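# Pass steel tube through window onto work-room wall rack

## Task

Two robots: r1 begins in the work room, r2 in the stock room; the connecting door is locked but a service window is open. A steel tube rests across the window's counter. Get the tube placed so it lies on both arms of the wall rack in the work room, then release it and move the robots away from it. The task fails if any robot tips over or is left leaning.

## Robot and tools

ROBOTS. r1 and r2 are identical Hello Robot Stretch 4 units: an omni-wheel base, a lift on a mast, a telescoping arm reaching forward, a three-joint wrist (yaw, pitch, roll) and a two-finger gripper. Each is about 1.6 m tall; the base rim is within 0.23 m of the base origin. They do not coordinate themselves: if one stalls, the other keeps going. A firm press between two robots fails the run, and pressing on after bases touch counts as hard. Objects touching robots do not count. Identical base commands can differ by up to about 3 cm per metre between robots, which matters if both hold one load.

FRAMES. Each robot reports in its own base frame: origin on the floor under the base centre, x forward, y left, z up. hand_pose is a point between the open fingertips, in that frame; its printed value may be off. Odometry frame = base frame at scene start; heading positive left, -3.142 to 3.142. Relative positions between robots come only from images, lidar_m and wrist_depth_mm.

execute_actions(actions, cameras). actions is a list holding one action or none (empty list just returns state and images). The action is an object keyed by robot name "r1" and/or "r2"; each robot gets its own entry. Per robot: "base", "joints", or both, optionally "pace" and "contact_limits"; or "end_of_arm" alone. All motions in an action begin together.
- base: exactly one key, a relative offset from where the base last measured itself: translate_m (metres, forward +, -2 to 2), strafe_m (metres, left +, -2 to 2), rotate_rad (radians, counter-clockwise +, -3.2 to 3.2).
- joints: absolute targets by name: lift_m 0 to 1.2 m; arm_m 0 to 0.55 m; wrist_yaw_rad -1.134 to 4.276 (0 forward, + left, 3.14 stowed; above 3.4 arm may obstruct); wrist_pitch_rad -1.117 to 4.259 (0 level, 1.57 pointing down); wrist_roll_rad -1.117 to 4.259 (0 fingers level, + clockwise seen from behind); gripper_m -0.038 to 0.141 m fingertip gap (below 0 fingers squeeze each other). Done tolerances: ±0.004 for lift, arm, gripper; ±0.02 yaw and roll; ±0.05 pitch. Joint targets outside range are clipped and reported; other bad values or unknown keys reject the whole call.
- pace: "slow", "default", "fast", "max" (base 0.1/0.3/0.4/0.6 m/s, turning 1/2/3/4 rad/s; lower caps when lift above 0.2, down to 0.3 m/s and 1 rad/s at 1.2).
- contact_limits: {"arm_m": 0 to 0.75}, how hard the arm may push before stopping; default 0.5.
- end_of_arm: "enable_torque" re-powers wrist or gripper motors that shut off.
Omitted joints or bases may still be driving to old targets. Each action is capped at 15 s. cameras: list from r1_/r2_ head_camera, head_left_camera, head_right_camera, wrist_camera, or "all"; null/omitted = all, [] = none. Unfold the wrist at start with lift_m 0.4 and wrist_yaw_rad 0 together.

wait(seconds 0 to 10): no new command, returns state and images. zoom_image(camera, region [x0,y0,x1,y1] pixels, max 504x504) enlarges part of that camera's latest full image. read_manual gives only licence texts. finished_scene(scene 1 or 2) ends the scene permanently and reports success; the goal must hold afterwards. Replying without a tool call ends everything.

After a stop, later calls in that reply are skipped. on_its_own covers uncommanded behaviour; its "held at" is the target, not the position. lidar_m: 12 distances in 30-degree sectors, 1st ahead, counter-clockwise (4th left, 7th behind, 10th right); "-" means nothing seen or closer than 0.25 m; sees from ~0.15 m up to robot height, misses glass and thin legs. wrist_depth_mm: 7x7 grid of median depths, 100 to 2000 mm, read from top left. turned_by_wheels vs turned_by_imu differing over ~0.1 rad means a collision or slip. base_tilt in degrees (forward/right positive) has a fixed bias up to 1.5. motor_effort in percent, peak in brackets; wheel positive means turning right. The gripper reading does not prove a grasp; a firm squeeze at commanded gripper_m ≥ 0 shows as gripper effort. A heavy load in a level gripper shifts wrist_pitch effort.

GRASPING. Command gripper_m below the object width; lower squeezes harder and pulls it toward the wrist by up to a third of the shortfall. Stuck fingertips on a surface: raise the lift.

AVOID. Turning or driving with over 1 kg held and arm_m above 0.2, especially at fast paces; steady pushes with a high gripper or high contact limit; more than ~2 kg in a level gripper; drops, slams, hard pushes, robots tipping. Loose objects may occasionally get nudged. Cameras come with supplied intrinsics and base-to-camera transforms; arm-mounted camera poses are less exact.

Each tool is called after "Request:" by a JSON object that holds its "fn" and its "kwargs".

## Session

I'll start by looking at the current state and images.

Request:
{"fn": "execute_actions", "kwargs": {"actions": []}}

Scene clock: 0.00 s.
r1.base_odometry: x=+0.000 y=+0.000 heading=+0.000 (m, m, rad; r1's odometry frame)
r1.turned_by_wheels: +0.000 (rad since the last result)
r1.turned_by_imu: +0.000 (rad since the last result)
r1.base_tilt: forward=+0.3 right=-0.2 (deg)
r1.lidar_m: 1.81 2.18 2.14 2.45 2.65 2.66 3.02 2.53 2.50 1.93 1.41 1.45
r1.base_status: not commanded
r1.joint_positions: lift_m=+0.189 arm_m=-0.002 wrist_yaw_rad=+3.221 wrist_pitch_rad=-0.013 wrist_roll_rad=-0.006 gripper_m=+0.057
r1.joint_status: not commanded
r1.motor_effort: lift_m=+18 arm_m=+0 wrist_yaw_rad=-2 wrist_pitch_rad=-8 wrist_roll_rad=+1 gripper_m=-4 wheel_0=+0 wheel_1=+0 wheel_2=+0 (%)
r1.hand_pose: x=-0.1255 y=+0.0644 z=+0.3712 quat_wxyz=(-0.040, +0.006, -0.003, +0.999) (m; r1's base frame)
r1.wrist_depth_mm: - - 131 - - - - / - - 130 - - - - / - - 130 219 - - - / - 129 135 - - - - / 185 1808 - - - - - / 187 1229 196 1160 195 1205 1160 / 189 231 878 - 854 778 809
r2.base_odometry: x=+0.000 y=+0.000 heading=+0.000 (m, m, rad; r2's odometry frame)
r2.turned_by_wheels: +0.000 (rad since the last result)
r2.turned_by_imu: +0.000 (rad since the last result)
r2.base_tilt: forward=-0.6 right=+0.2 (deg)
r2.lidar_m: 2.55 2.58 2.82 2.62 2.24 1.39 1.28 1.47 1.87 2.09 2.13 2.72
r2.base_status: not commanded
r2.joint_positions: lift_m=+0.281 arm_m=+0.001 wrist_yaw_rad=+3.168 wrist_pitch_rad=-0.014 wrist_roll_rad=+0.005 gripper_m=+0.057
r2.joint_status: not commanded
r2.motor_effort: lift_m=+20 arm_m=+0 wrist_yaw_rad=+0 wrist_pitch_rad=-9 wrist_roll_rad=+1 gripper_m=-5 wheel_0=+0 wheel_1=+0 wheel_2=+0 (%)
r2.hand_pose: x=-0.1191 y=+0.0797 z=+0.4630 quat_wxyz=(-0.013, +0.007, +0.003, +1.000) (m; r2's base frame)
r2.wrist_depth_mm: - 132 1464 - - 1576 1618 / - 116 147 1537 1576 1576 1618 / - 124 163 1499 1576 1618 1661 / 134 134 1464 1576 1576 1618 1661 / 1430 1464 1464 1537 1576 1618 1661 / 1336 1430 196 1430 196 1537 1499 / 1008 976 1118 - 1060 1042 1098
pictures: r1_head_camera, r1_head_left_camera, r1_head_right_camera, r1_wrist_camera, r2_head_camera, r2_head_left_camera, r2_head_right_camera, r2_wrist_camera
Images, in order (width x height): r1_head_camera 420x560, r1_head_left_camera 420x672, r1_head_right_camera 420x672, r1_wrist_camera 616x392, r2_head_camera 420x560, r2_head_left_camera 420x672, r2_head_right_camera 420x672, r2_wrist_camera 616x392.

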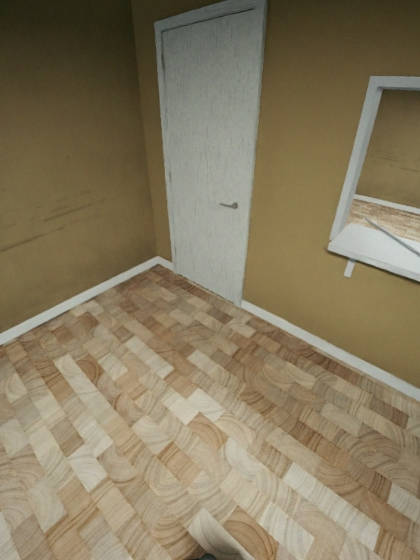

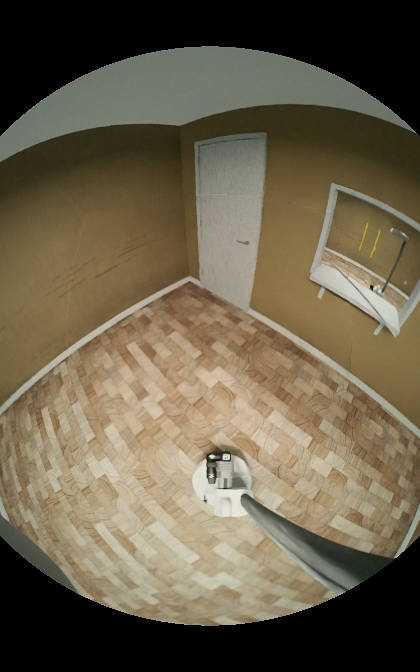

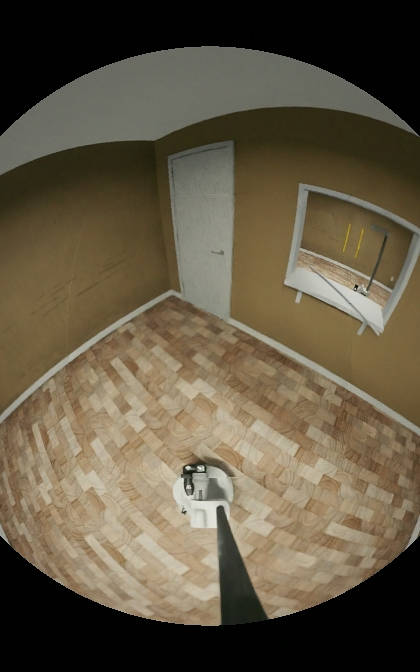

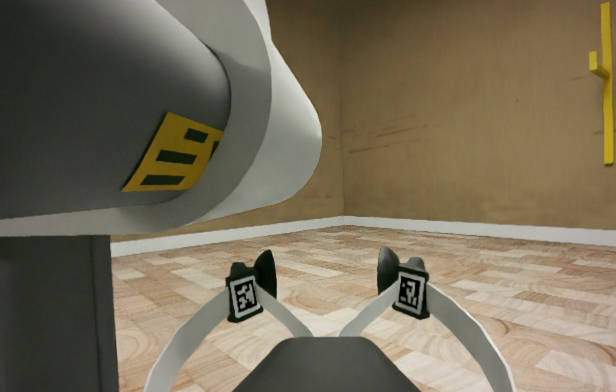

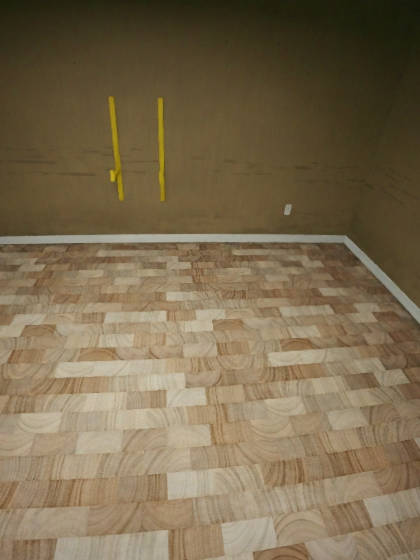

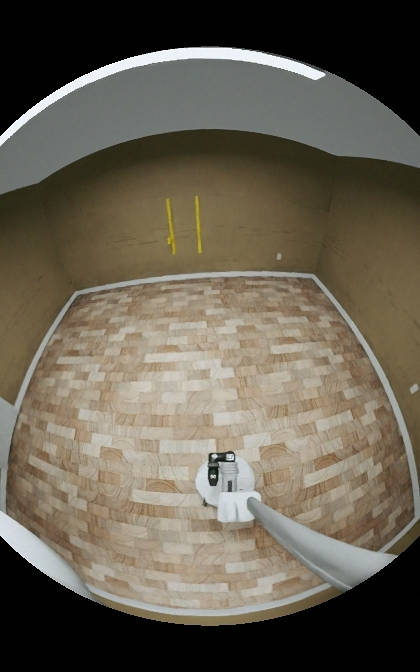

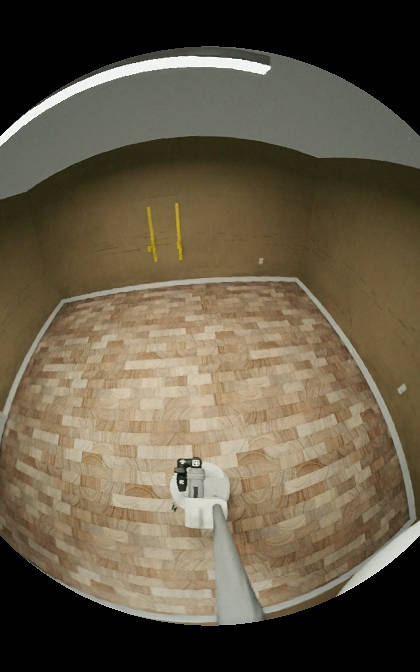

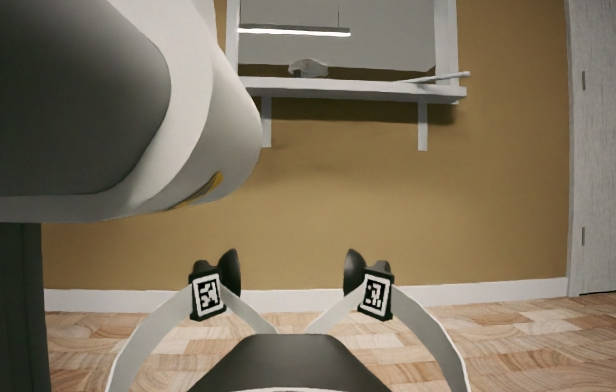

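Request:
{"fn": "zoom_image", "kwargs": {"camera": "r1_head_right_camera", "region": [250, 160, 420, 360]}}

Request:
{"fn": "zoom_image", "kwargs": {"camera": "r2_wrist_camera", "region": [200, 0, 520, 200]}}

Region (250, 160, 420, 360) of r1_head_right_camera's 420x672 image, scaled by 2.520, with more detail than that image has; it fills the left 428 columns of this view, and the rest is white.

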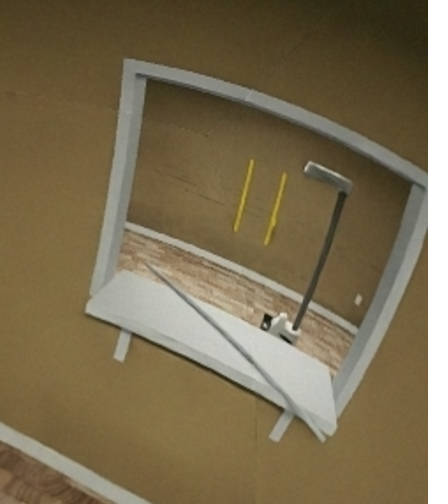

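Region (200, 0, 520, 200) of r2_wrist_camera's 616x392 image, scaled by 1.575; it fills the top 315 rows of this view, and the rest is white.

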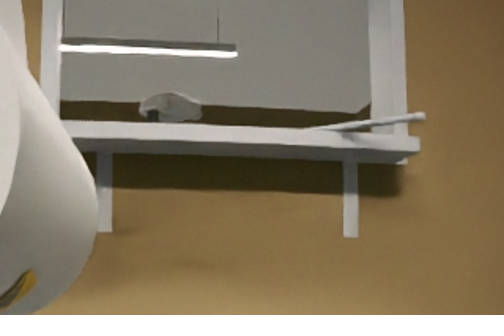

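Request:
{"fn": "execute_actions", "kwargs": {"actions": [{"r1": {"base": {"rotate_rad": -0.75}, "joints": {"lift_m": 0.6, "wrist_yaw_rad": 0}, "pace": "fast"}, "r2": {"base": {"rotate_rad": 3.14}, "joints": {"lift_m": 0.6, "wrist_yaw_rad": 0}, "pace": "fast"}}]}}

Scene clock: 10.13 s.
r1.base_odometry: x=+0.000 y=+0.000 heading=-0.749 (m, m, rad; r1's odometry frame)
r1.turned_by_wheels: -0.749 (rad since the last result)
r1.turned_by_imu: -0.744 (rad since the last result)
r1.base_tilt: forward=+0.3 right=-0.2 (deg)
r1.lidar_m: 1.44 1.53 2.22 2.15 2.27 2.81 2.67 2.77 2.67 2.47 2.33 1.42
r1.base_status: done
r1.joint_positions: lift_m=+0.600 arm_m=-0.002 wrist_yaw_rad=+0.000 wrist_pitch_rad=-0.012 wrist_roll_rad=-0.006 gripper_m=+0.057
r1.joint_status: all done
r1.motor_effort: lift_m=+23(24) arm_m=+0(0) wrist_yaw_rad=-3(7) wrist_pitch_rad=-11(9) wrist_roll_rad=-1(1) gripper_m=-4(5) wheel_0=+5(13) wheel_1=+1(12) wheel_2=+1(11) (%)
r1.hand_pose: x=+0.4575 y=-0.0873 z=+0.7815 quat_wxyz=(+1.000, -0.003, -0.006, +0.000) (m; r1's base frame)
r1.wrist_depth_mm: 1366 1366 - - - 1336 1336 / 1397 1397 - - - 1366 1336 / 1397 1397 - - - 1366 1366 / 1397 1430 1397 1366 1366 1308 1308 / 1397 1430 1430 1430 1397 1366 1336 / 1464 1430 195 1430 195 1366 1366 / 1430 1464 1464 - 1397 1366 1430
r2.base_odometry: x=+0.000 y=+0.000 heading=+3.139 (m, m, rad; r2's odometry frame)
r2.turned_by_wheels: +3.139 (rad since the last result)
r2.turned_by_imu: +3.086 (rad since the last result)
r2.base_tilt: forward=-0.6 right=+0.1 (deg)
r2.lidar_m: 1.27 1.46 1.88 2.08 2.15 2.72 2.87 2.92 2.83 2.60 2.22 1.38
r2.base_status: done
r2.joint_positions: lift_m=+0.600 arm_m=+0.001 wrist_yaw_rad=+0.000 wrist_pitch_rad=-0.014 wrist_roll_rad=+0.005 gripper_m=+0.057
r2.joint_status: all done
r2.motor_effort: lift_m=+21(25) arm_m=-1(0) wrist_yaw_rad=+0(6) wrist_pitch_rad=-9(9) wrist_roll_rad=-1(0) gripper_m=-4(6) wheel_0=-4(12) wheel_1=-4(12) wheel_2=-2(12) (%)
r2.hand_pose: x=+0.4601 y=-0.0873 z=+0.7820 quat_wxyz=(+1.000, +0.003, -0.007, +0.000) (m; r2's base frame)
r2.wrist_depth_mm: 1098 1118 - - - 1281 1281 / 1098 1118 - - - 1281 1308 / 1118 1138 1182 - - 1281 1308 / 1118 1160 1182 1205 1255 1308 1308 / 1118 1138 1160 1205 1255 1281 1336 / 1118 1160 196 1205 196 1308 1308 / 1118 1138 1182 - 1255 1308 1336
pictures: r1_head_camera, r1_head_left_camera, r1_head_right_camera, r1_wrist_camera, r2_head_camera, r2_head_left_camera, r2_head_right_camera, r2_wrist_camera
camera_calibration (this result's frames):
r1_wrist_camera: T_world_to_cam=[[0.0533935, -0.997985, -0.0342776, -0.0763743], [-0.0328723, 0.0325513, -0.998929, 0.846502], [0.998032, 0.0544632, -0.0310681, -0.196427], [0, 0, 0, 1]] pos_world=[0.227945, -0.0930771, 0.836875]
r2_wrist_camera: T_world_to_cam=[[-0.0320206, -0.99944, 0.00969065, -0.0910441], [-0.0295554, -0.00874456, -0.999525, 0.838524], [0.99905, -0.0322918, -0.0292588, -0.210175], [0, 0, 0, 1]] pos_world=[0.231843, -0.0904476, 0.832858]
Images, in order (width x height): r1_head_camera 420x560, r1_head_left_camera 420x672, r1_head_right_camera 420x672, r1_wrist_camera 616x392, r2_head_camera 420x560, r2_head_left_camera 420x672, r2_head_right_camera 420x672, r2_wrist_camera 616x392.

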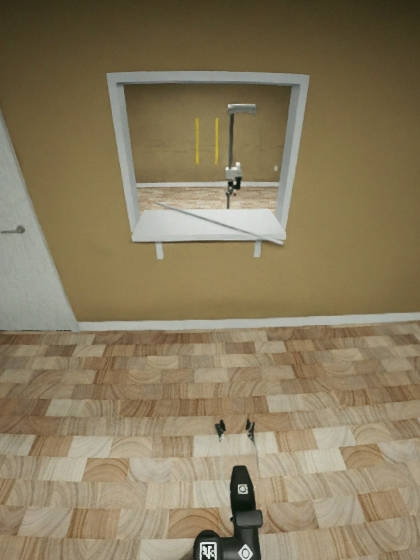

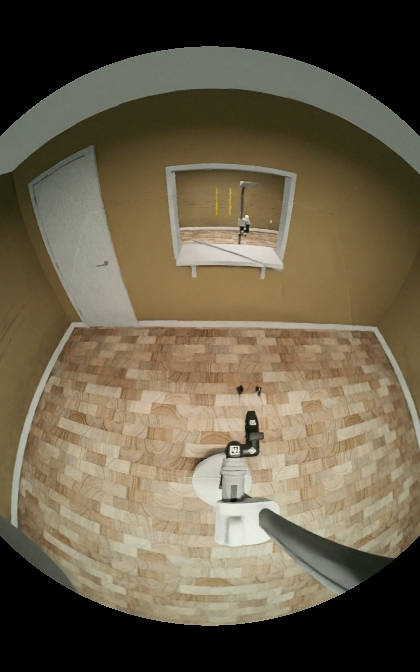

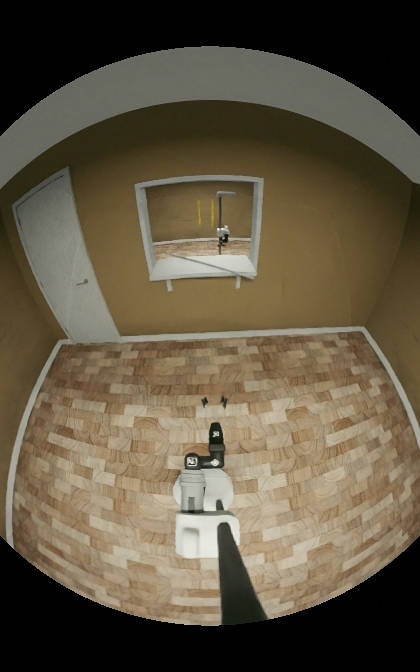

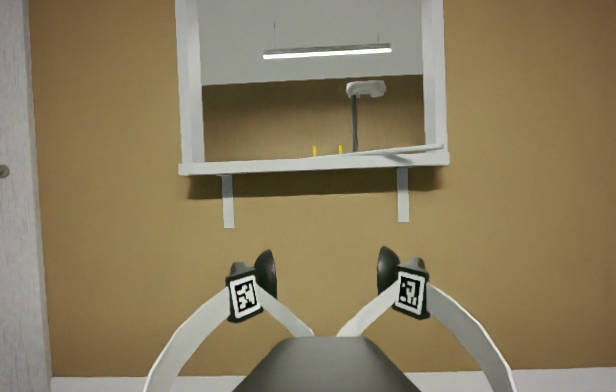

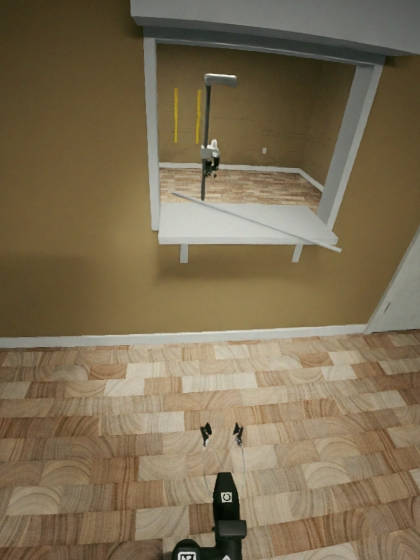

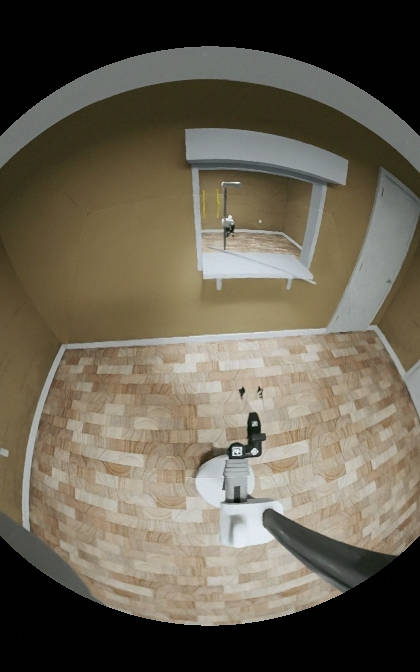

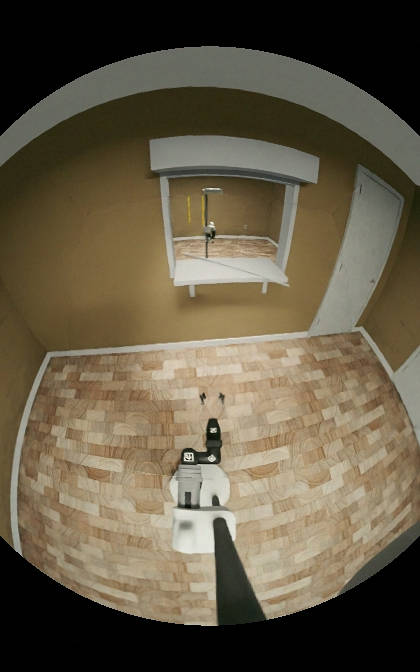

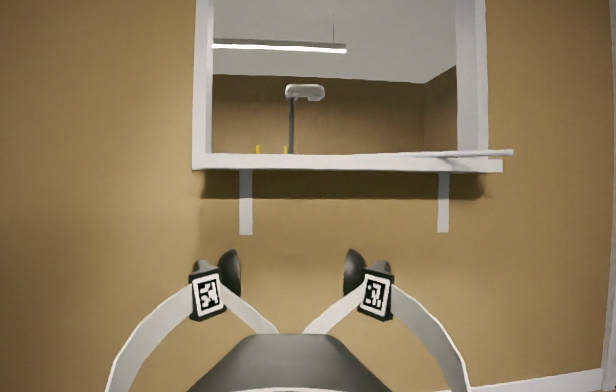

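Request:
{"fn": "zoom_image", "kwargs": {"camera": "r1_head_camera", "region": [100, 60, 320, 280]}}

Request:
{"fn": "zoom_image", "kwargs": {"camera": "r2_head_camera", "region": [130, 30, 390, 290]}}

Region (100, 60, 320, 280) of r1_head_camera's 420x560 image, scaled by 2.291, with more detail than that image has.

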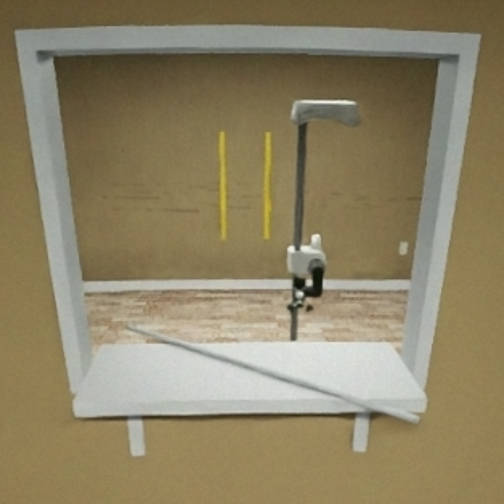

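Region (130, 30, 390, 290) of r2_head_camera's 420x560 image, scaled by 1.938, with more detail than that image has.

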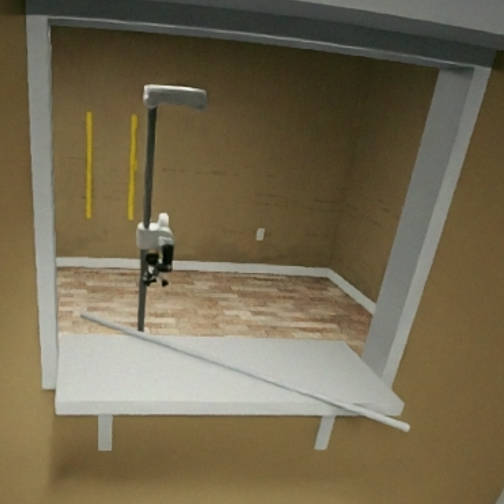

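Request:
{"fn": "execute_actions", "kwargs": {"actions": [{"r1": {"base": {"translate_m": 1.15}, "joints": {"lift_m": 1.15, "wrist_yaw_rad": 1.57, "wrist_pitch_rad": 1.57, "wrist_roll_rad": 0.73, "gripper_m": 0.09}, "pace": "fast"}}], "cameras": ["r1_head_camera", "r1_head_left_camera", "r1_head_right_camera", "r1_wrist_camera", "r2_head_camera"]}}

Scene clock: 94.37 s.
r1.base_odometry: x=+0.842 y=-0.783 heading=-0.749 (m, m, rad; r1's odometry frame)
r1.turned_by_wheels: +0.001 (rad since the last result)
r1.turned_by_imu: +0.002 (rad since the last result)
r1.base_tilt: forward=+0.3 right=-0.2 (deg)
r1.lidar_m: 0.30 0.31 0.43 1.61 2.29 3.07 3.91 3.67 2.62 2.04 0.41 0.33
r1.base_status: done
r1.joint_positions: lift_m=+1.150 arm_m=-0.002 wrist_yaw_rad=+1.570 wrist_pitch_rad=+1.570 wrist_roll_rad=+0.730 gripper_m=+0.090
r1.joint_status: all done
r1.motor_effort: lift_m=+23(26) arm_m=+0(0) wrist_yaw_rad=-1(5) wrist_pitch_rad=-3(4) wrist_roll_rad=+1(7) gripper_m=-2(4) wheel_0=+6(14) wheel_1=+3(13) wheel_2=-1(13) (%)
r1.hand_pose: x=+0.2564 y=+0.0001 z=+1.0394 quat_wxyz=(+0.646, -0.288, +0.646, +0.289) (m; r1's base frame)
r1.wrist_depth_mm: 1255 1229 343 342 340 334 329 / 1281 1255 1255 343 342 336 330 / 1281 1281 1255 1255 340 338 334 / 1281 1255 1281 1255 343 340 338 / 1308 1281 1060 1042 1229 342 340 / 1308 1308 198 1078 1229 345 343 / 1308 1308 1308 - 1229 1229 343
r2.base_odometry: x=+0.000 y=+0.000 heading=+3.139 (m, m, rad; r2's odometry frame)
r2.turned_by_wheels: +0.000 (rad since the last result)
r2.turned_by_imu: +0.002 (rad since the last result)
r2.base_tilt: forward=-0.6 right=+0.1 (deg)
r2.lidar_m: 1.26 1.46 1.86 2.07 2.12 2.73 2.85 2.92 2.84 2.60 2.21 1.37
r2.base_status: not commanded
r2.joint_positions: lift_m=+0.600 arm_m=+0.001 wrist_yaw_rad=+0.000 wrist_pitch_rad=-0.014 wrist_roll_rad=+0.005 gripper_m=+0.057
r2.joint_status: not commanded
r2.motor_effort: lift_m=+21(21) arm_m=-1(0) wrist_yaw_rad=+0(1) wrist_pitch_rad=-8(11) wrist_roll_rad=-1(2) gripper_m=-4(6) wheel_0=-3(4) wheel_1=-4(4) wheel_2=-2(2) (%)
r2.hand_pose: x=+0.4601 y=-0.0873 z=+0.7820 quat_wxyz=(+1.000, +0.003, -0.007, +0.000) (m; r2's base frame)
r2.wrist_depth_mm: 1078 1138 - - - 1281 1281 / 1098 1138 - - - 1281 1308 / 1098 1138 1205 - - 1281 1308 / 1118 1138 1182 1205 1229 1281 1336 / 1118 1138 1182 1229 1255 1281 1336 / 1118 1138 196 1205 196 1281 1366 / 1118 1138 1160 - 1255 1308 1336
pictures: r1_head_camera, r1_head_left_camera, r1_head_right_camera, r1_wrist_camera, r2_head_camera
camera_calibration (this result's frames):
r1_wrist_camera: T_world_to_cam=[[0.715671, -0.696415, -0.0531118, -0.119792], [-0.694991, -0.717623, 0.0447823, 0.179705], [-0.0693013, 0.00486284, -0.997584, 1.28578], [0, 0, 0, 1]] pos_world=[0.299731, 0.0392834, 1.26826]
Images, in order (width x height): r1_head_camera 420x560, r1_head_left_camera 420x672, r1_head_right_camera 420x672, r1_wrist_camera 616x392, r2_head_camera 420x560.

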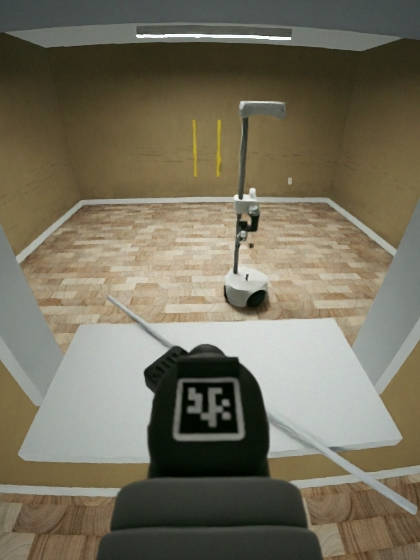

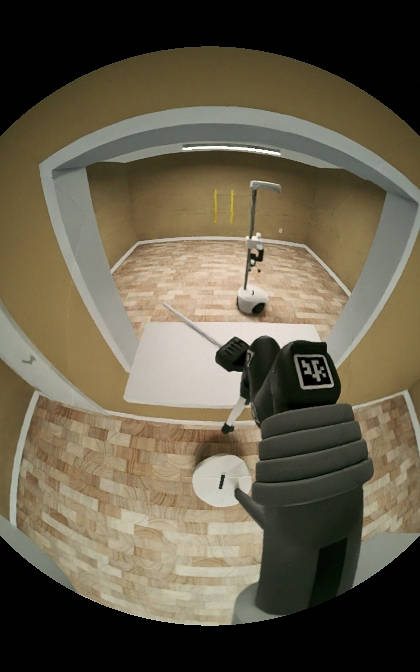

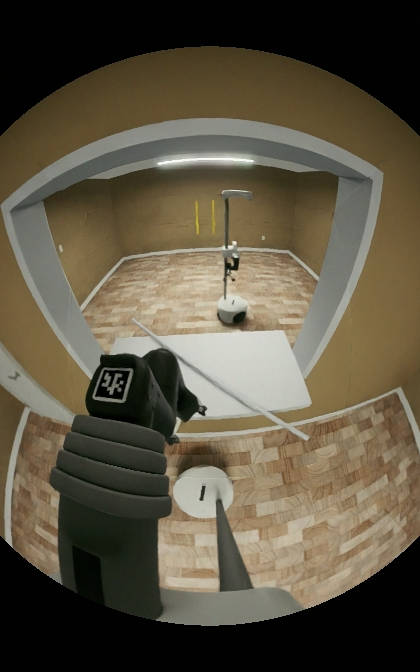

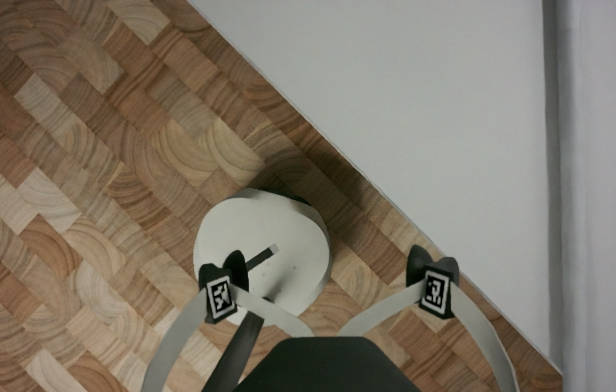

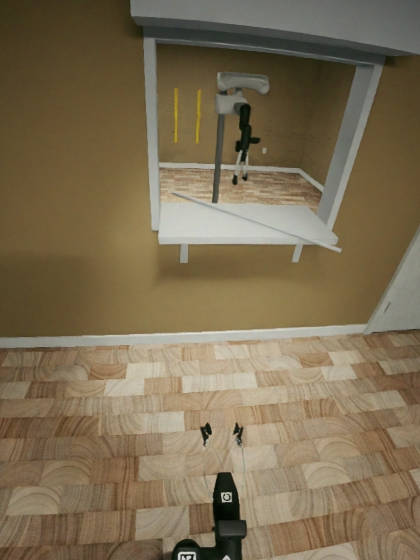

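Request:
{"fn": "zoom_image", "kwargs": {"camera": "r1_head_camera", "region": [60, 260, 220, 420]}}

Request:
{"fn": "zoom_image", "kwargs": {"camera": "r1_head_camera", "region": [260, 400, 420, 560]}}

Request:
{"fn": "zoom_image", "kwargs": {"camera": "r1_head_right_camera", "region": [100, 290, 330, 470]}}

Region (60, 260, 220, 420) of r1_head_camera's 420x560 image, scaled by 3.150, with more detail than that image has.

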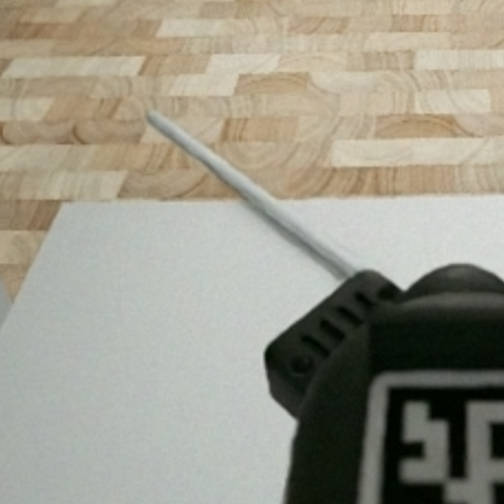

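Region (260, 400, 420, 560) of r1_head_camera's 420x560 image, scaled by 3.150, with more detail than that image has.

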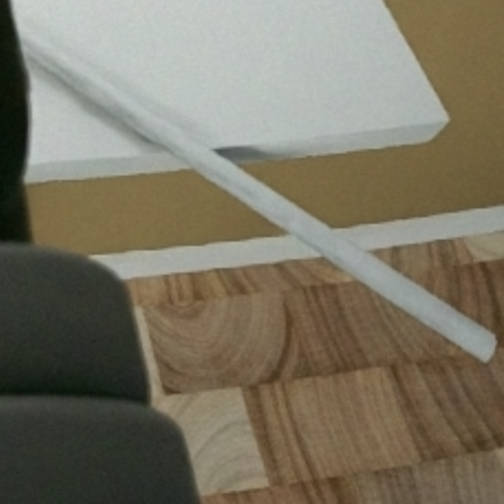

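Region (100, 290, 330, 470) of r1_head_right_camera's 420x672 image, scaled by 2.191, with more detail than that image has; it fills the top 394 rows of this view, and the rest is white.

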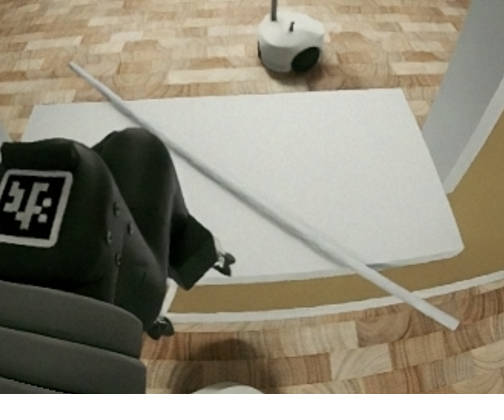

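Request:
{"fn": "execute_actions", "kwargs": {"actions": [{"r1": {"joints": {"arm_m": 0.29, "lift_m": 1.09}, "pace": "fast"}}], "cameras": ["r1_head_camera", "r1_head_left_camera", "r1_head_right_camera", "r1_wrist_camera", "r2_head_camera"]}}

Scene clock: 129.97 s.
r1.base_odometry: x=+0.842 y=-0.783 heading=-0.749 (m, m, rad; r1's odometry frame)
r1.turned_by_wheels: +0.000 (rad since the last result)
r1.turned_by_imu: +0.002 (rad since the last result)
r1.base_tilt: forward=+0.2 right=-0.2 (deg)
r1.lidar_m: 0.30 0.33 0.44 1.59 2.29 3.10 3.96 3.69 2.62 2.06 0.40 0.32
r1.base_status: not commanded
r1.joint_positions: lift_m=+1.090 arm_m=+0.288 wrist_yaw_rad=+1.570 wrist_pitch_rad=+1.570 wrist_roll_rad=+0.730 gripper_m=+0.090
r1.joint_status: all done
r1.motor_effort: lift_m=+15(23) arm_m=+9(9) wrist_yaw_rad=-1(1) wrist_pitch_rad=-2(1) wrist_roll_rad=+0(1) gripper_m=-3(5) wheel_0=+6(6) wheel_1=+3(3) wheel_2=-1(1) (%)
r1.hand_pose: x=+0.5468 y=+0.0001 z=+0.9801 quat_wxyz=(+0.646, -0.288, +0.646, +0.289) (m; r1's base frame)
r1.wrist_depth_mm: 291 287 283 282 278 276 1138 / 294 289 287 282 279 277 1138 / 294 290 287 285 283 279 277 / 296 294 289 285 283 281 277 / 300 294 291 289 287 283 281 / 301 297 198 290 287 283 281 / 1308 300 298 - 290 287 283
r2.base_odometry: x=+0.000 y=+0.000 heading=+3.139 (m, m, rad; r2's odometry frame)
r2.turned_by_wheels: +0.000 (rad since the last result)
r2.turned_by_imu: +0.002 (rad since the last result)
r2.base_tilt: forward=-0.6 right=+0.1 (deg)
r2.lidar_m: 1.28 1.43 1.90 2.09 2.12 2.71 2.88 2.92 2.84 2.60 2.21 1.37
r2.base_status: not commanded
r2.joint_positions: lift_m=+0.600 arm_m=+0.001 wrist_yaw_rad=+0.000 wrist_pitch_rad=-0.014 wrist_roll_rad=+0.005 gripper_m=+0.057
r2.joint_status: not commanded
r2.motor_effort: lift_m=+21(21) arm_m=-1(0) wrist_yaw_rad=+0(0) wrist_pitch_rad=-10(9) wrist_roll_rad=+0(0) gripper_m=-5(4) wheel_0=-4(4) wheel_1=-4(4) wheel_2=-2(2) (%)
r2.hand_pose: x=+0.4601 y=-0.0873 z=+0.7820 quat_wxyz=(+1.000, +0.003, -0.007, +0.000) (m; r2's base frame)
r2.wrist_depth_mm: 1098 1138 - - - 1281 1281 / 1098 1118 - 1863 - 1308 1308 / 1098 1138 1205 - - 1281 1336 / 1098 1138 1182 1205 1229 1281 1308 / 1098 1138 1160 1205 1255 1308 1336 / 1138 1138 196 1205 196 1308 1336 / 1118 1138 1182 - 1255 1281 1336
pictures: r1_head_camera, r1_head_left_camera, r1_head_right_camera, r1_wrist_camera, r2_head_camera
camera_calibration (this result's frames):
r1_wrist_camera: T_world_to_cam=[[0.715671, -0.696415, -0.0531119, -0.330761], [-0.69499, -0.717623, 0.0447822, 0.384175], [-0.0693013, 0.00486292, -0.997584, 1.24669], [0, 0, 0, 1]] pos_world=[0.590112, 0.0392834, 1.20891]
Images, in order (width x height): r1_head_camera 420x560, r1_head_left_camera 420x672, r1_head_right_camera 420x672, r1_wrist_camera 616x392, r2_head_camera 420x560.

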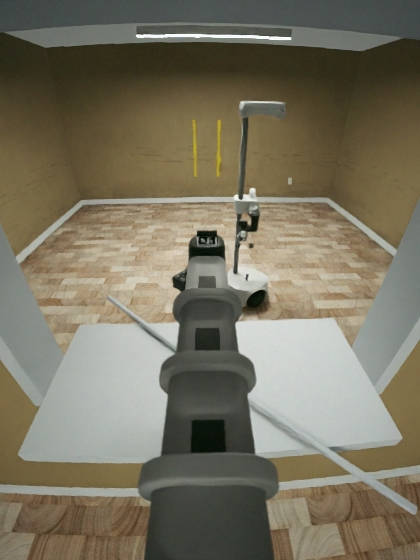

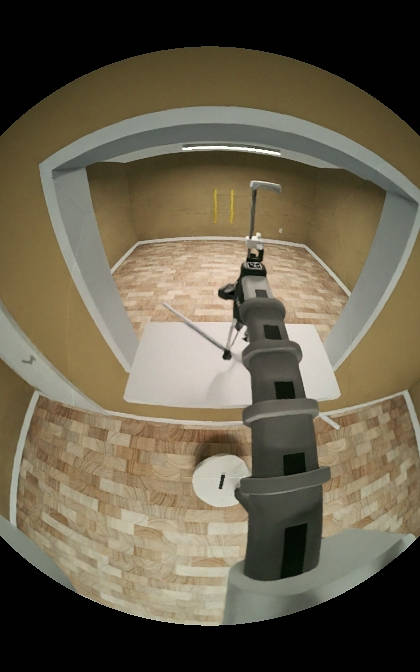

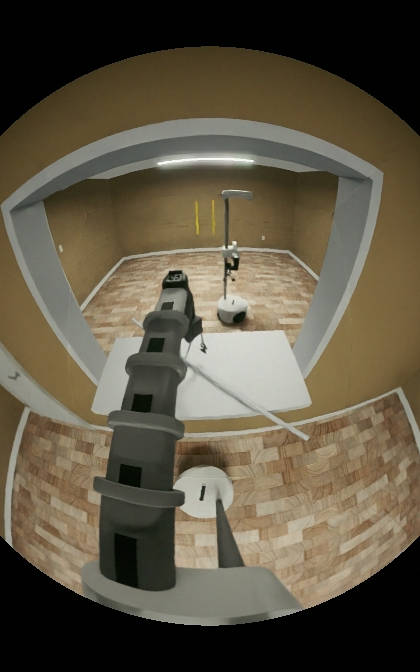

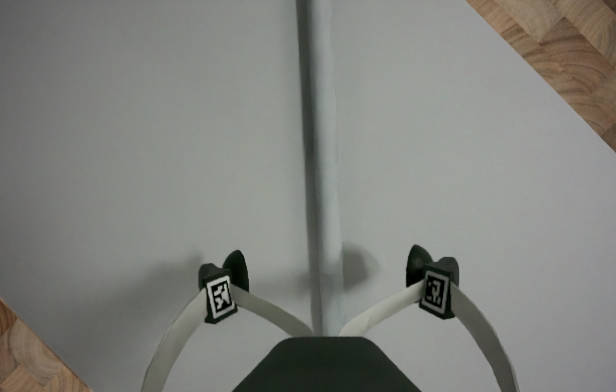

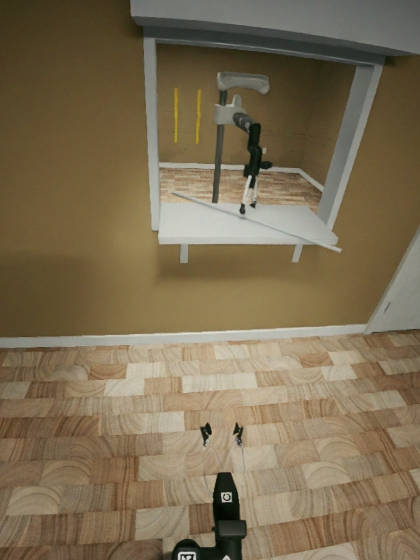

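Request:
{"fn": "execute_actions", "kwargs": {"actions": [{"r1": {"joints": {"lift_m": 1.052}}}], "cameras": ["r1_wrist_camera"]}}

Request:
{"fn": "execute_actions", "kwargs": {"actions": [{"r1": {"joints": {"gripper_m": -0.02}}}], "cameras": ["r1_wrist_camera", "r1_head_left_camera", "r2_head_camera"]}}

Scene clock: 140.83 s.
r1.base_odometry: x=+0.842 y=-0.783 heading=-0.749 (m, m, rad; r1's odometry frame)
r1.turned_by_wheels: +0.000 (rad since the last result)
r1.turned_by_imu: +0.002 (rad since the last result)
r1.base_tilt: forward=+0.3 right=-0.2 (deg)
r1.lidar_m: 0.29 0.33 0.42 1.63 2.28 3.10 3.91 3.69 2.63 2.08 0.39 0.32
r1.base_status: not commanded
r1.joint_positions: lift_m=+1.052 arm_m=+0.288 wrist_yaw_rad=+1.570 wrist_pitch_rad=+1.570 wrist_roll_rad=+0.730 gripper_m=+0.090
r1.joint_status: all done
r1.motor_effort: lift_m=+14(15) arm_m=+9(9) wrist_yaw_rad=-2(0) wrist_pitch_rad=-1(1) wrist_roll_rad=+1(0) gripper_m=-3(3) wheel_0=+6(6) wheel_1=+3(3) wheel_2=-1(1) (%)
r1.hand_pose: x=+0.5468 y=+0.0001 z=+0.9421 quat_wxyz=(+0.646, -0.288, +0.646, +0.289) (m; r1's base frame)
r1.wrist_depth_mm: 252 250 246 244 242 238 1098 / 254 251 248 246 243 240 238 / 256 253 251 247 244 242 239 / 258 255 251 249 245 245 243 / 259 256 254 251 248 246 243 / 260 258 198 239 250 247 245 / 262 260 257 - 251 249 247
r2.base_odometry: x=+0.000 y=+0.000 heading=+3.139 (m, m, rad; r2's odometry frame)
r2.turned_by_wheels: +0.000 (rad since the last result)
r2.turned_by_imu: +0.001 (rad since the last result)
r2.base_tilt: forward=-0.5 right=+0.2 (deg)
r2.lidar_m: 1.27 1.45 1.89 2.08 2.12 2.72 2.89 2.94 2.83 2.62 2.21 1.38
r2.base_status: not commanded
r2.joint_positions: lift_m=+0.600 arm_m=+0.001 wrist_yaw_rad=+0.000 wrist_pitch_rad=-0.014 wrist_roll_rad=+0.005 gripper_m=+0.057
r2.joint_status: not commanded
r2.motor_effort: lift_m=+22(22) arm_m=+0(0) wrist_yaw_rad=+0(1) wrist_pitch_rad=-9(9) wrist_roll_rad=+0(0) gripper_m=-6(3) wheel_0=-4(4) wheel_1=-4(4) wheel_2=-2(2) (%)
r2.hand_pose: x=+0.4601 y=-0.0873 z=+0.7820 quat_wxyz=(+1.000, +0.003, -0.007, +0.000) (m; r2's base frame)
r2.wrist_depth_mm: 1098 1138 - - - 1308 1281 / 1098 1118 - 1863 - 1308 1308 / 1098 1138 1205 - - 1308 1308 / 1118 1138 1160 1229 1255 1281 1336 / 1118 1138 1182 1205 1255 1308 1336 / 1118 1160 196 1205 196 1308 1336 / 1118 1138 1182 - 1255 1308 1366
pictures: r1_wrist_camera
camera_calibration (this result's frames):
r1_wrist_camera: T_world_to_cam=[[0.715671, -0.696415, -0.0531118, -0.332778], [-0.694991, -0.717623, 0.0447823, 0.385875], [-0.0693013, 0.00486281, -0.997584, 1.20883], [0, 0, 0, 1]] pos_world=[0.590113, 0.0392835, 1.17096]
Images, in order (width x height): r1_wrist_camera 616x392.

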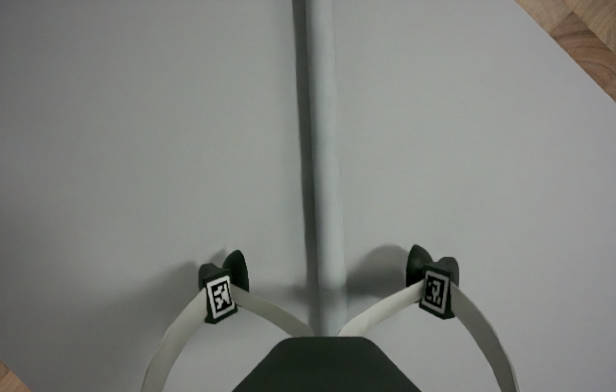

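Scene clock: 142.67 s.
r1.base_odometry: x=+0.842 y=-0.783 heading=-0.749 (m, m, rad; r1's odometry frame)
r1.turned_by_wheels: +0.000 (rad since the last result)
r1.turned_by_imu: +0.001 (rad since the last result)
r1.base_tilt: forward=+0.2 right=-0.2 (deg)
r1.lidar_m: 0.30 0.31 0.45 1.63 2.27 3.06 3.93 3.68 2.64 2.03 0.39 0.31
r1.base_status: not commanded
r1.joint_positions: lift_m=+1.052 arm_m=+0.288 wrist_yaw_rad=+1.570 wrist_pitch_rad=+1.570 wrist_roll_rad=+0.730 gripper_m=-0.020
r1.joint_status: all done
r1.motor_effort: lift_m=+15(15) arm_m=+8(9) wrist_yaw_rad=-1(1) wrist_pitch_rad=-2(4) wrist_roll_rad=-1(1) gripper_m=-15(17) wheel_0=+6(6) wheel_1=+3(3) wheel_2=-1(1) (%)
r1.hand_pose: x=+0.5468 y=+0.0002 z=+0.9421 quat_wxyz=(+0.646, -0.288, +0.646, +0.289) (m; r1's base frame)
r1.wrist_depth_mm: 253 248 246 243 242 238 1118 / 254 252 248 246 243 240 238 / 256 253 250 247 244 241 240 / 257 254 251 248 246 243 243 / 260 256 252 250 248 246 245 / 263 258 253 198 183 247 244 / 263 259 257 - 251 249 247
r2.base_odometry: x=+0.000 y=+0.000 heading=+3.139 (m, m, rad; r2's odometry frame)
r2.turned_by_wheels: +0.000 (rad since the last result)
r2.turned_by_imu: +0.001 (rad since the last result)
r2.base_tilt: forward=-0.6 right=+0.2 (deg)
r2.lidar_m: 1.26 1.45 1.87 2.09 2.14 2.73 2.87 2.92 2.84 2.61 2.25 1.38
r2.base_status: not commanded
r2.joint_positions: lift_m=+0.600 arm_m=+0.001 wrist_yaw_rad=+0.000 wrist_pitch_rad=-0.014 wrist_roll_rad=+0.005 gripper_m=+0.057
r2.joint_status: not commanded
r2.motor_effort: lift_m=+21(22) arm_m=-1(1) wrist_yaw_rad=+0(0) wrist_pitch_rad=-9(9) wrist_roll_rad=+1(1) gripper_m=-5(4) wheel_0=-3(3) wheel_1=-4(4) wheel_2=-2(2) (%)
r2.hand_pose: x=+0.4601 y=-0.0873 z=+0.7820 quat_wxyz=(+1.000, +0.003, -0.007, +0.000) (m; r2's base frame)
r2.wrist_depth_mm: 1098 1118 - - - 1308 1281 / 1098 1138 - 1863 - 1281 1308 / 1098 1138 1205 - - 1281 1308 / 1118 1138 1182 1205 1255 1281 1308 / 1118 1138 1160 1205 1255 1281 1336 / 1118 1138 196 1229 196 1308 1336 / 1118 1138 1160 - 1255 1308 1336
pictures: r1_head_left_camera, r1_wrist_camera, r2_head_camera
camera_calibration (this result's frames):
r1_wrist_camera: T_world_to_cam=[[0.715683, -0.696396, -0.0532031, -0.332673], [-0.694978, -0.717641, 0.044688, 0.385988], [-0.0693013, 0.00499256, -0.997583, 1.20883], [0, 0, 0, 1]] pos_world=[0.590115, 0.0392935, 1.17096]
Images, in order (width x height): r1_head_left_camera 420x672, r1_wrist_camera 616x392, r2_head_camera 420x560.

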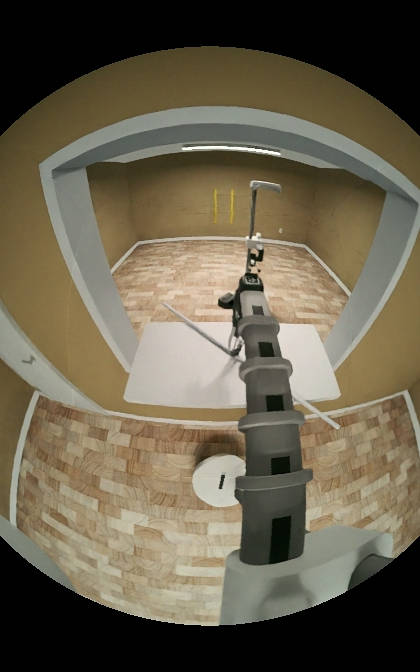

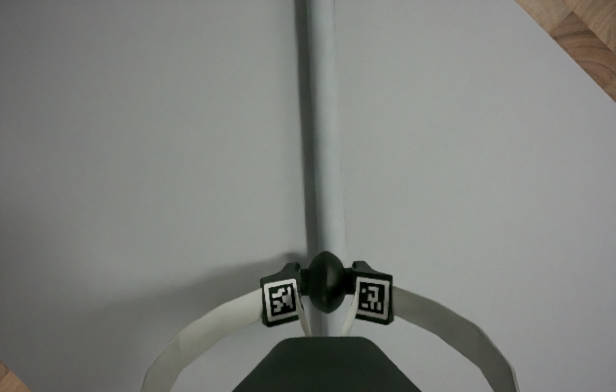

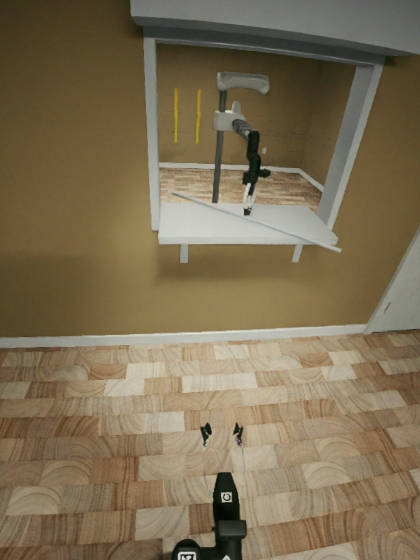

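Request:
{"fn": "execute_actions", "kwargs": {"actions": [{"r1": {"joints": {"gripper_m": 0.05}}}], "cameras": ["r1_wrist_camera"]}}

Request:
{"fn": "execute_actions", "kwargs": {"actions": [{"r1": {"joints": {"lift_m": 1.034}, "pace": "slow"}}], "cameras": ["r1_wrist_camera", "r2_head_camera"]}}

Scene clock: 147.70 s.
r1.base_odometry: x=+0.842 y=-0.783 heading=-0.749 (m, m, rad; r1's odometry frame)
r1.turned_by_wheels: +0.000 (rad since the last result)
r1.turned_by_imu: +0.002 (rad since the last result)
r1.base_tilt: forward=+0.3 right=-0.2 (deg)
r1.lidar_m: 0.30 0.30 0.44 1.58 2.24 3.05 3.93 3.65 2.63 2.06 0.38 0.33
r1.base_status: not commanded
r1.joint_positions: lift_m=+1.052 arm_m=+0.289 wrist_yaw_rad=+1.570 wrist_pitch_rad=+1.570 wrist_roll_rad=+0.730 gripper_m=+0.050
r1.joint_status: all done
r1.motor_effort: lift_m=+15(14) arm_m=+7(8) wrist_yaw_rad=+1(0) wrist_pitch_rad=-3(13) wrist_roll_rad=+0(2) gripper_m=-4(17) wheel_0=+4(6) wheel_1=+3(3) wheel_2=-1(0) (%)
r1.hand_pose: x=+0.5469 y=+0.0001 z=+0.9421 quat_wxyz=(+0.646, -0.288, +0.646, +0.288) (m; r1's base frame)
r1.wrist_depth_mm: 251 248 247 242 240 240 1098 / 253 250 248 246 241 239 237 / 255 253 250 247 244 242 240 / 258 255 253 248 246 244 241 / 259 256 253 249 247 245 244 / 260 258 195 239 194 246 245 / 262 259 256 - 250 247 247
r2.base_odometry: x=+0.000 y=+0.000 heading=+3.139 (m, m, rad; r2's odometry frame)
r2.turned_by_wheels: +0.000 (rad since the last result)
r2.turned_by_imu: +0.002 (rad since the last result)
r2.base_tilt: forward=-0.6 right=+0.2 (deg)
r2.lidar_m: 1.27 1.44 1.89 2.09 2.12 2.72 2.88 2.92 2.84 2.62 2.24 1.36
r2.base_status: not commanded
r2.joint_positions: lift_m=+0.600 arm_m=+0.001 wrist_yaw_rad=+0.000 wrist_pitch_rad=-0.014 wrist_roll_rad=+0.005 gripper_m=+0.057
r2.joint_status: not commanded
r2.motor_effort: lift_m=+22(22) arm_m=+0(0) wrist_yaw_rad=+0(0) wrist_pitch_rad=-9(10) wrist_roll_rad=+0(0) gripper_m=-2(4) wheel_0=-3(4) wheel_1=-4(4) wheel_2=-2(2) (%)
r2.hand_pose: x=+0.4601 y=-0.0873 z=+0.7820 quat_wxyz=(+1.000, +0.003, -0.007, +0.000) (m; r2's base frame)
r2.wrist_depth_mm: 1098 1138 - - - 1281 1281 / 1098 1118 - 1863 - 1281 1308 / 1098 1138 1205 - - 1281 1308 / 1118 1138 1160 1205 1229 1281 1308 / 1118 1160 1160 1205 1255 1281 1336 / 1098 1138 196 1182 196 1308 1336 / 1118 1138 1182 - 1255 1308 1366
pictures: r1_wrist_camera
camera_calibration (this result's frames):
r1_wrist_camera: T_world_to_cam=[[0.715634, -0.696463, -0.0529783, -0.333045], [-0.695029, -0.717577, 0.0449202, 0.38584], [-0.0693013, 0.00467506, -0.997585, 1.20884], [0, 0, 0, 1]] pos_world=[0.590283, 0.039265, 1.17094]
Images, in order (width x height): r1_wrist_camera 616x392.

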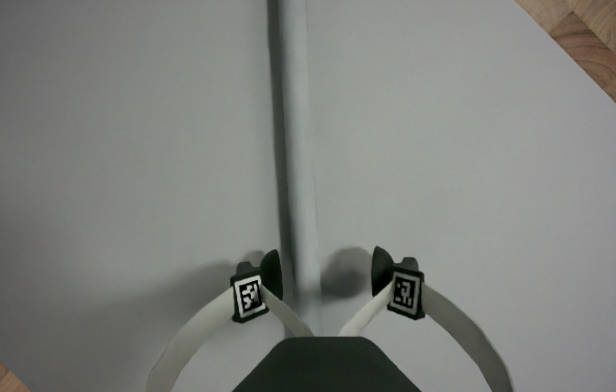

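Scene clock: 148.60 s.
r1.base_odometry: x=+0.842 y=-0.783 heading=-0.749 (m, m, rad; r1's odometry frame)
r1.turned_by_wheels: +0.000 (rad since the last result)
r1.turned_by_imu: +0.000 (rad since the last result)
r1.base_tilt: forward=+0.3 right=-0.3 (deg)
r1.lidar_m: 0.28 0.30 0.43 1.63 2.29 3.06 3.93 3.67 2.62 2.05 0.38 0.30
r1.base_status: not commanded
r1.joint_positions: lift_m=+1.035 arm_m=+0.289 wrist_yaw_rad=+1.570 wrist_pitch_rad=+1.570 wrist_roll_rad=+0.730 gripper_m=+0.050
r1.joint_status: all done
r1.motor_effort: lift_m=+3(14) arm_m=+8(8) wrist_yaw_rad=-2(3) wrist_pitch_rad=-3(2) wrist_roll_rad=+1(2) gripper_m=-6(5) wheel_0=+5(4) wheel_1=+3(3) wheel_2=-1(1) (%)
r1.hand_pose: x=+0.5469 y=+0.0001 z=+0.9250 quat_wxyz=(+0.646, -0.288, +0.646, +0.289) (m; r1's base frame)
r1.wrist_depth_mm: 241 238 236 233 232 229 1118 / 242 239 238 234 233 230 229 / 244 241 239 236 235 232 230 / 245 243 240 238 236 234 233 / 246 245 241 240 236 236 234 / 249 246 193 231 189 236 236 / 250 248 245 - 239 237 236
r2.base_odometry: x=+0.000 y=+0.000 heading=+3.139 (m, m, rad; r2's odometry frame)
r2.turned_by_wheels: +0.000 (rad since the last result)
r2.turned_by_imu: +0.000 (rad since the last result)
r2.base_tilt: forward=-0.6 right=+0.2 (deg)
r2.lidar_m: 1.27 1.46 1.88 2.08 2.13 2.73 2.89 2.93 2.86 2.62 2.25 1.38
r2.base_status: not commanded
r2.joint_positions: lift_m=+0.600 arm_m=+0.001 wrist_yaw_rad=+0.000 wrist_pitch_rad=-0.014 wrist_roll_rad=+0.005 gripper_m=+0.057
r2.joint_status: not commanded
r2.motor_effort: lift_m=+21(21) arm_m=-1(1) wrist_yaw_rad=+0(1) wrist_pitch_rad=-9(9) wrist_roll_rad=+2(0) gripper_m=-3(4) wheel_0=-3(4) wheel_1=-4(4) wheel_2=-2(2) (%)
r2.hand_pose: x=+0.4601 y=-0.0873 z=+0.7820 quat_wxyz=(+1.000, +0.003, -0.007, +0.000) (m; r2's base frame)
r2.wrist_depth_mm: 1098 1118 - - - 1281 1281 / 1098 1138 - 1863 - 1281 1308 / 1118 1138 1205 - - 1281 1308 / 1118 1138 1182 1205 1229 1255 1336 / 1118 1160 1160 1205 1229 1281 1308 / 1118 1138 196 1205 196 1308 1336 / 1118 1138 1182 - 1255 1308 1336
pictures: r1_wrist_camera, r2_head_camera
camera_calibration (this result's frames):
r1_wrist_camera: T_world_to_cam=[[0.715803, -0.696283, -0.0530641, -0.333923], [-0.694854, -0.717752, 0.0448316, 0.386634], [-0.0693023, 0.00478117, -0.997584, 1.19182], [0, 0, 0, 1]] pos_world=[0.590273, 0.0393041, 1.15389]
Images, in order (width x height): r1_wrist_camera 616x392, r2_head_camera 420x560.

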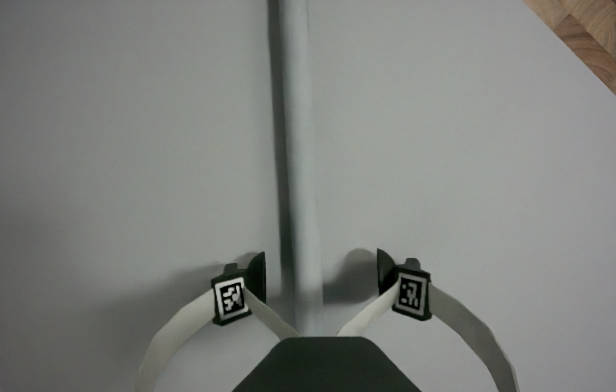

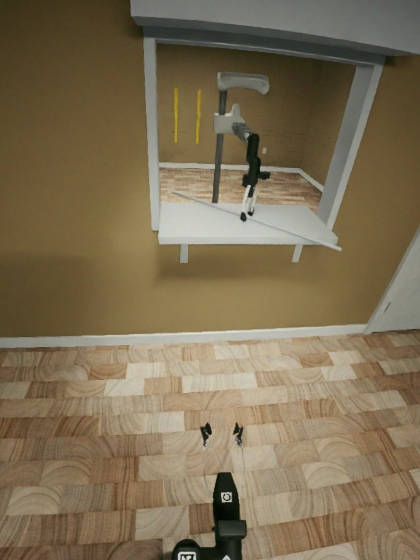

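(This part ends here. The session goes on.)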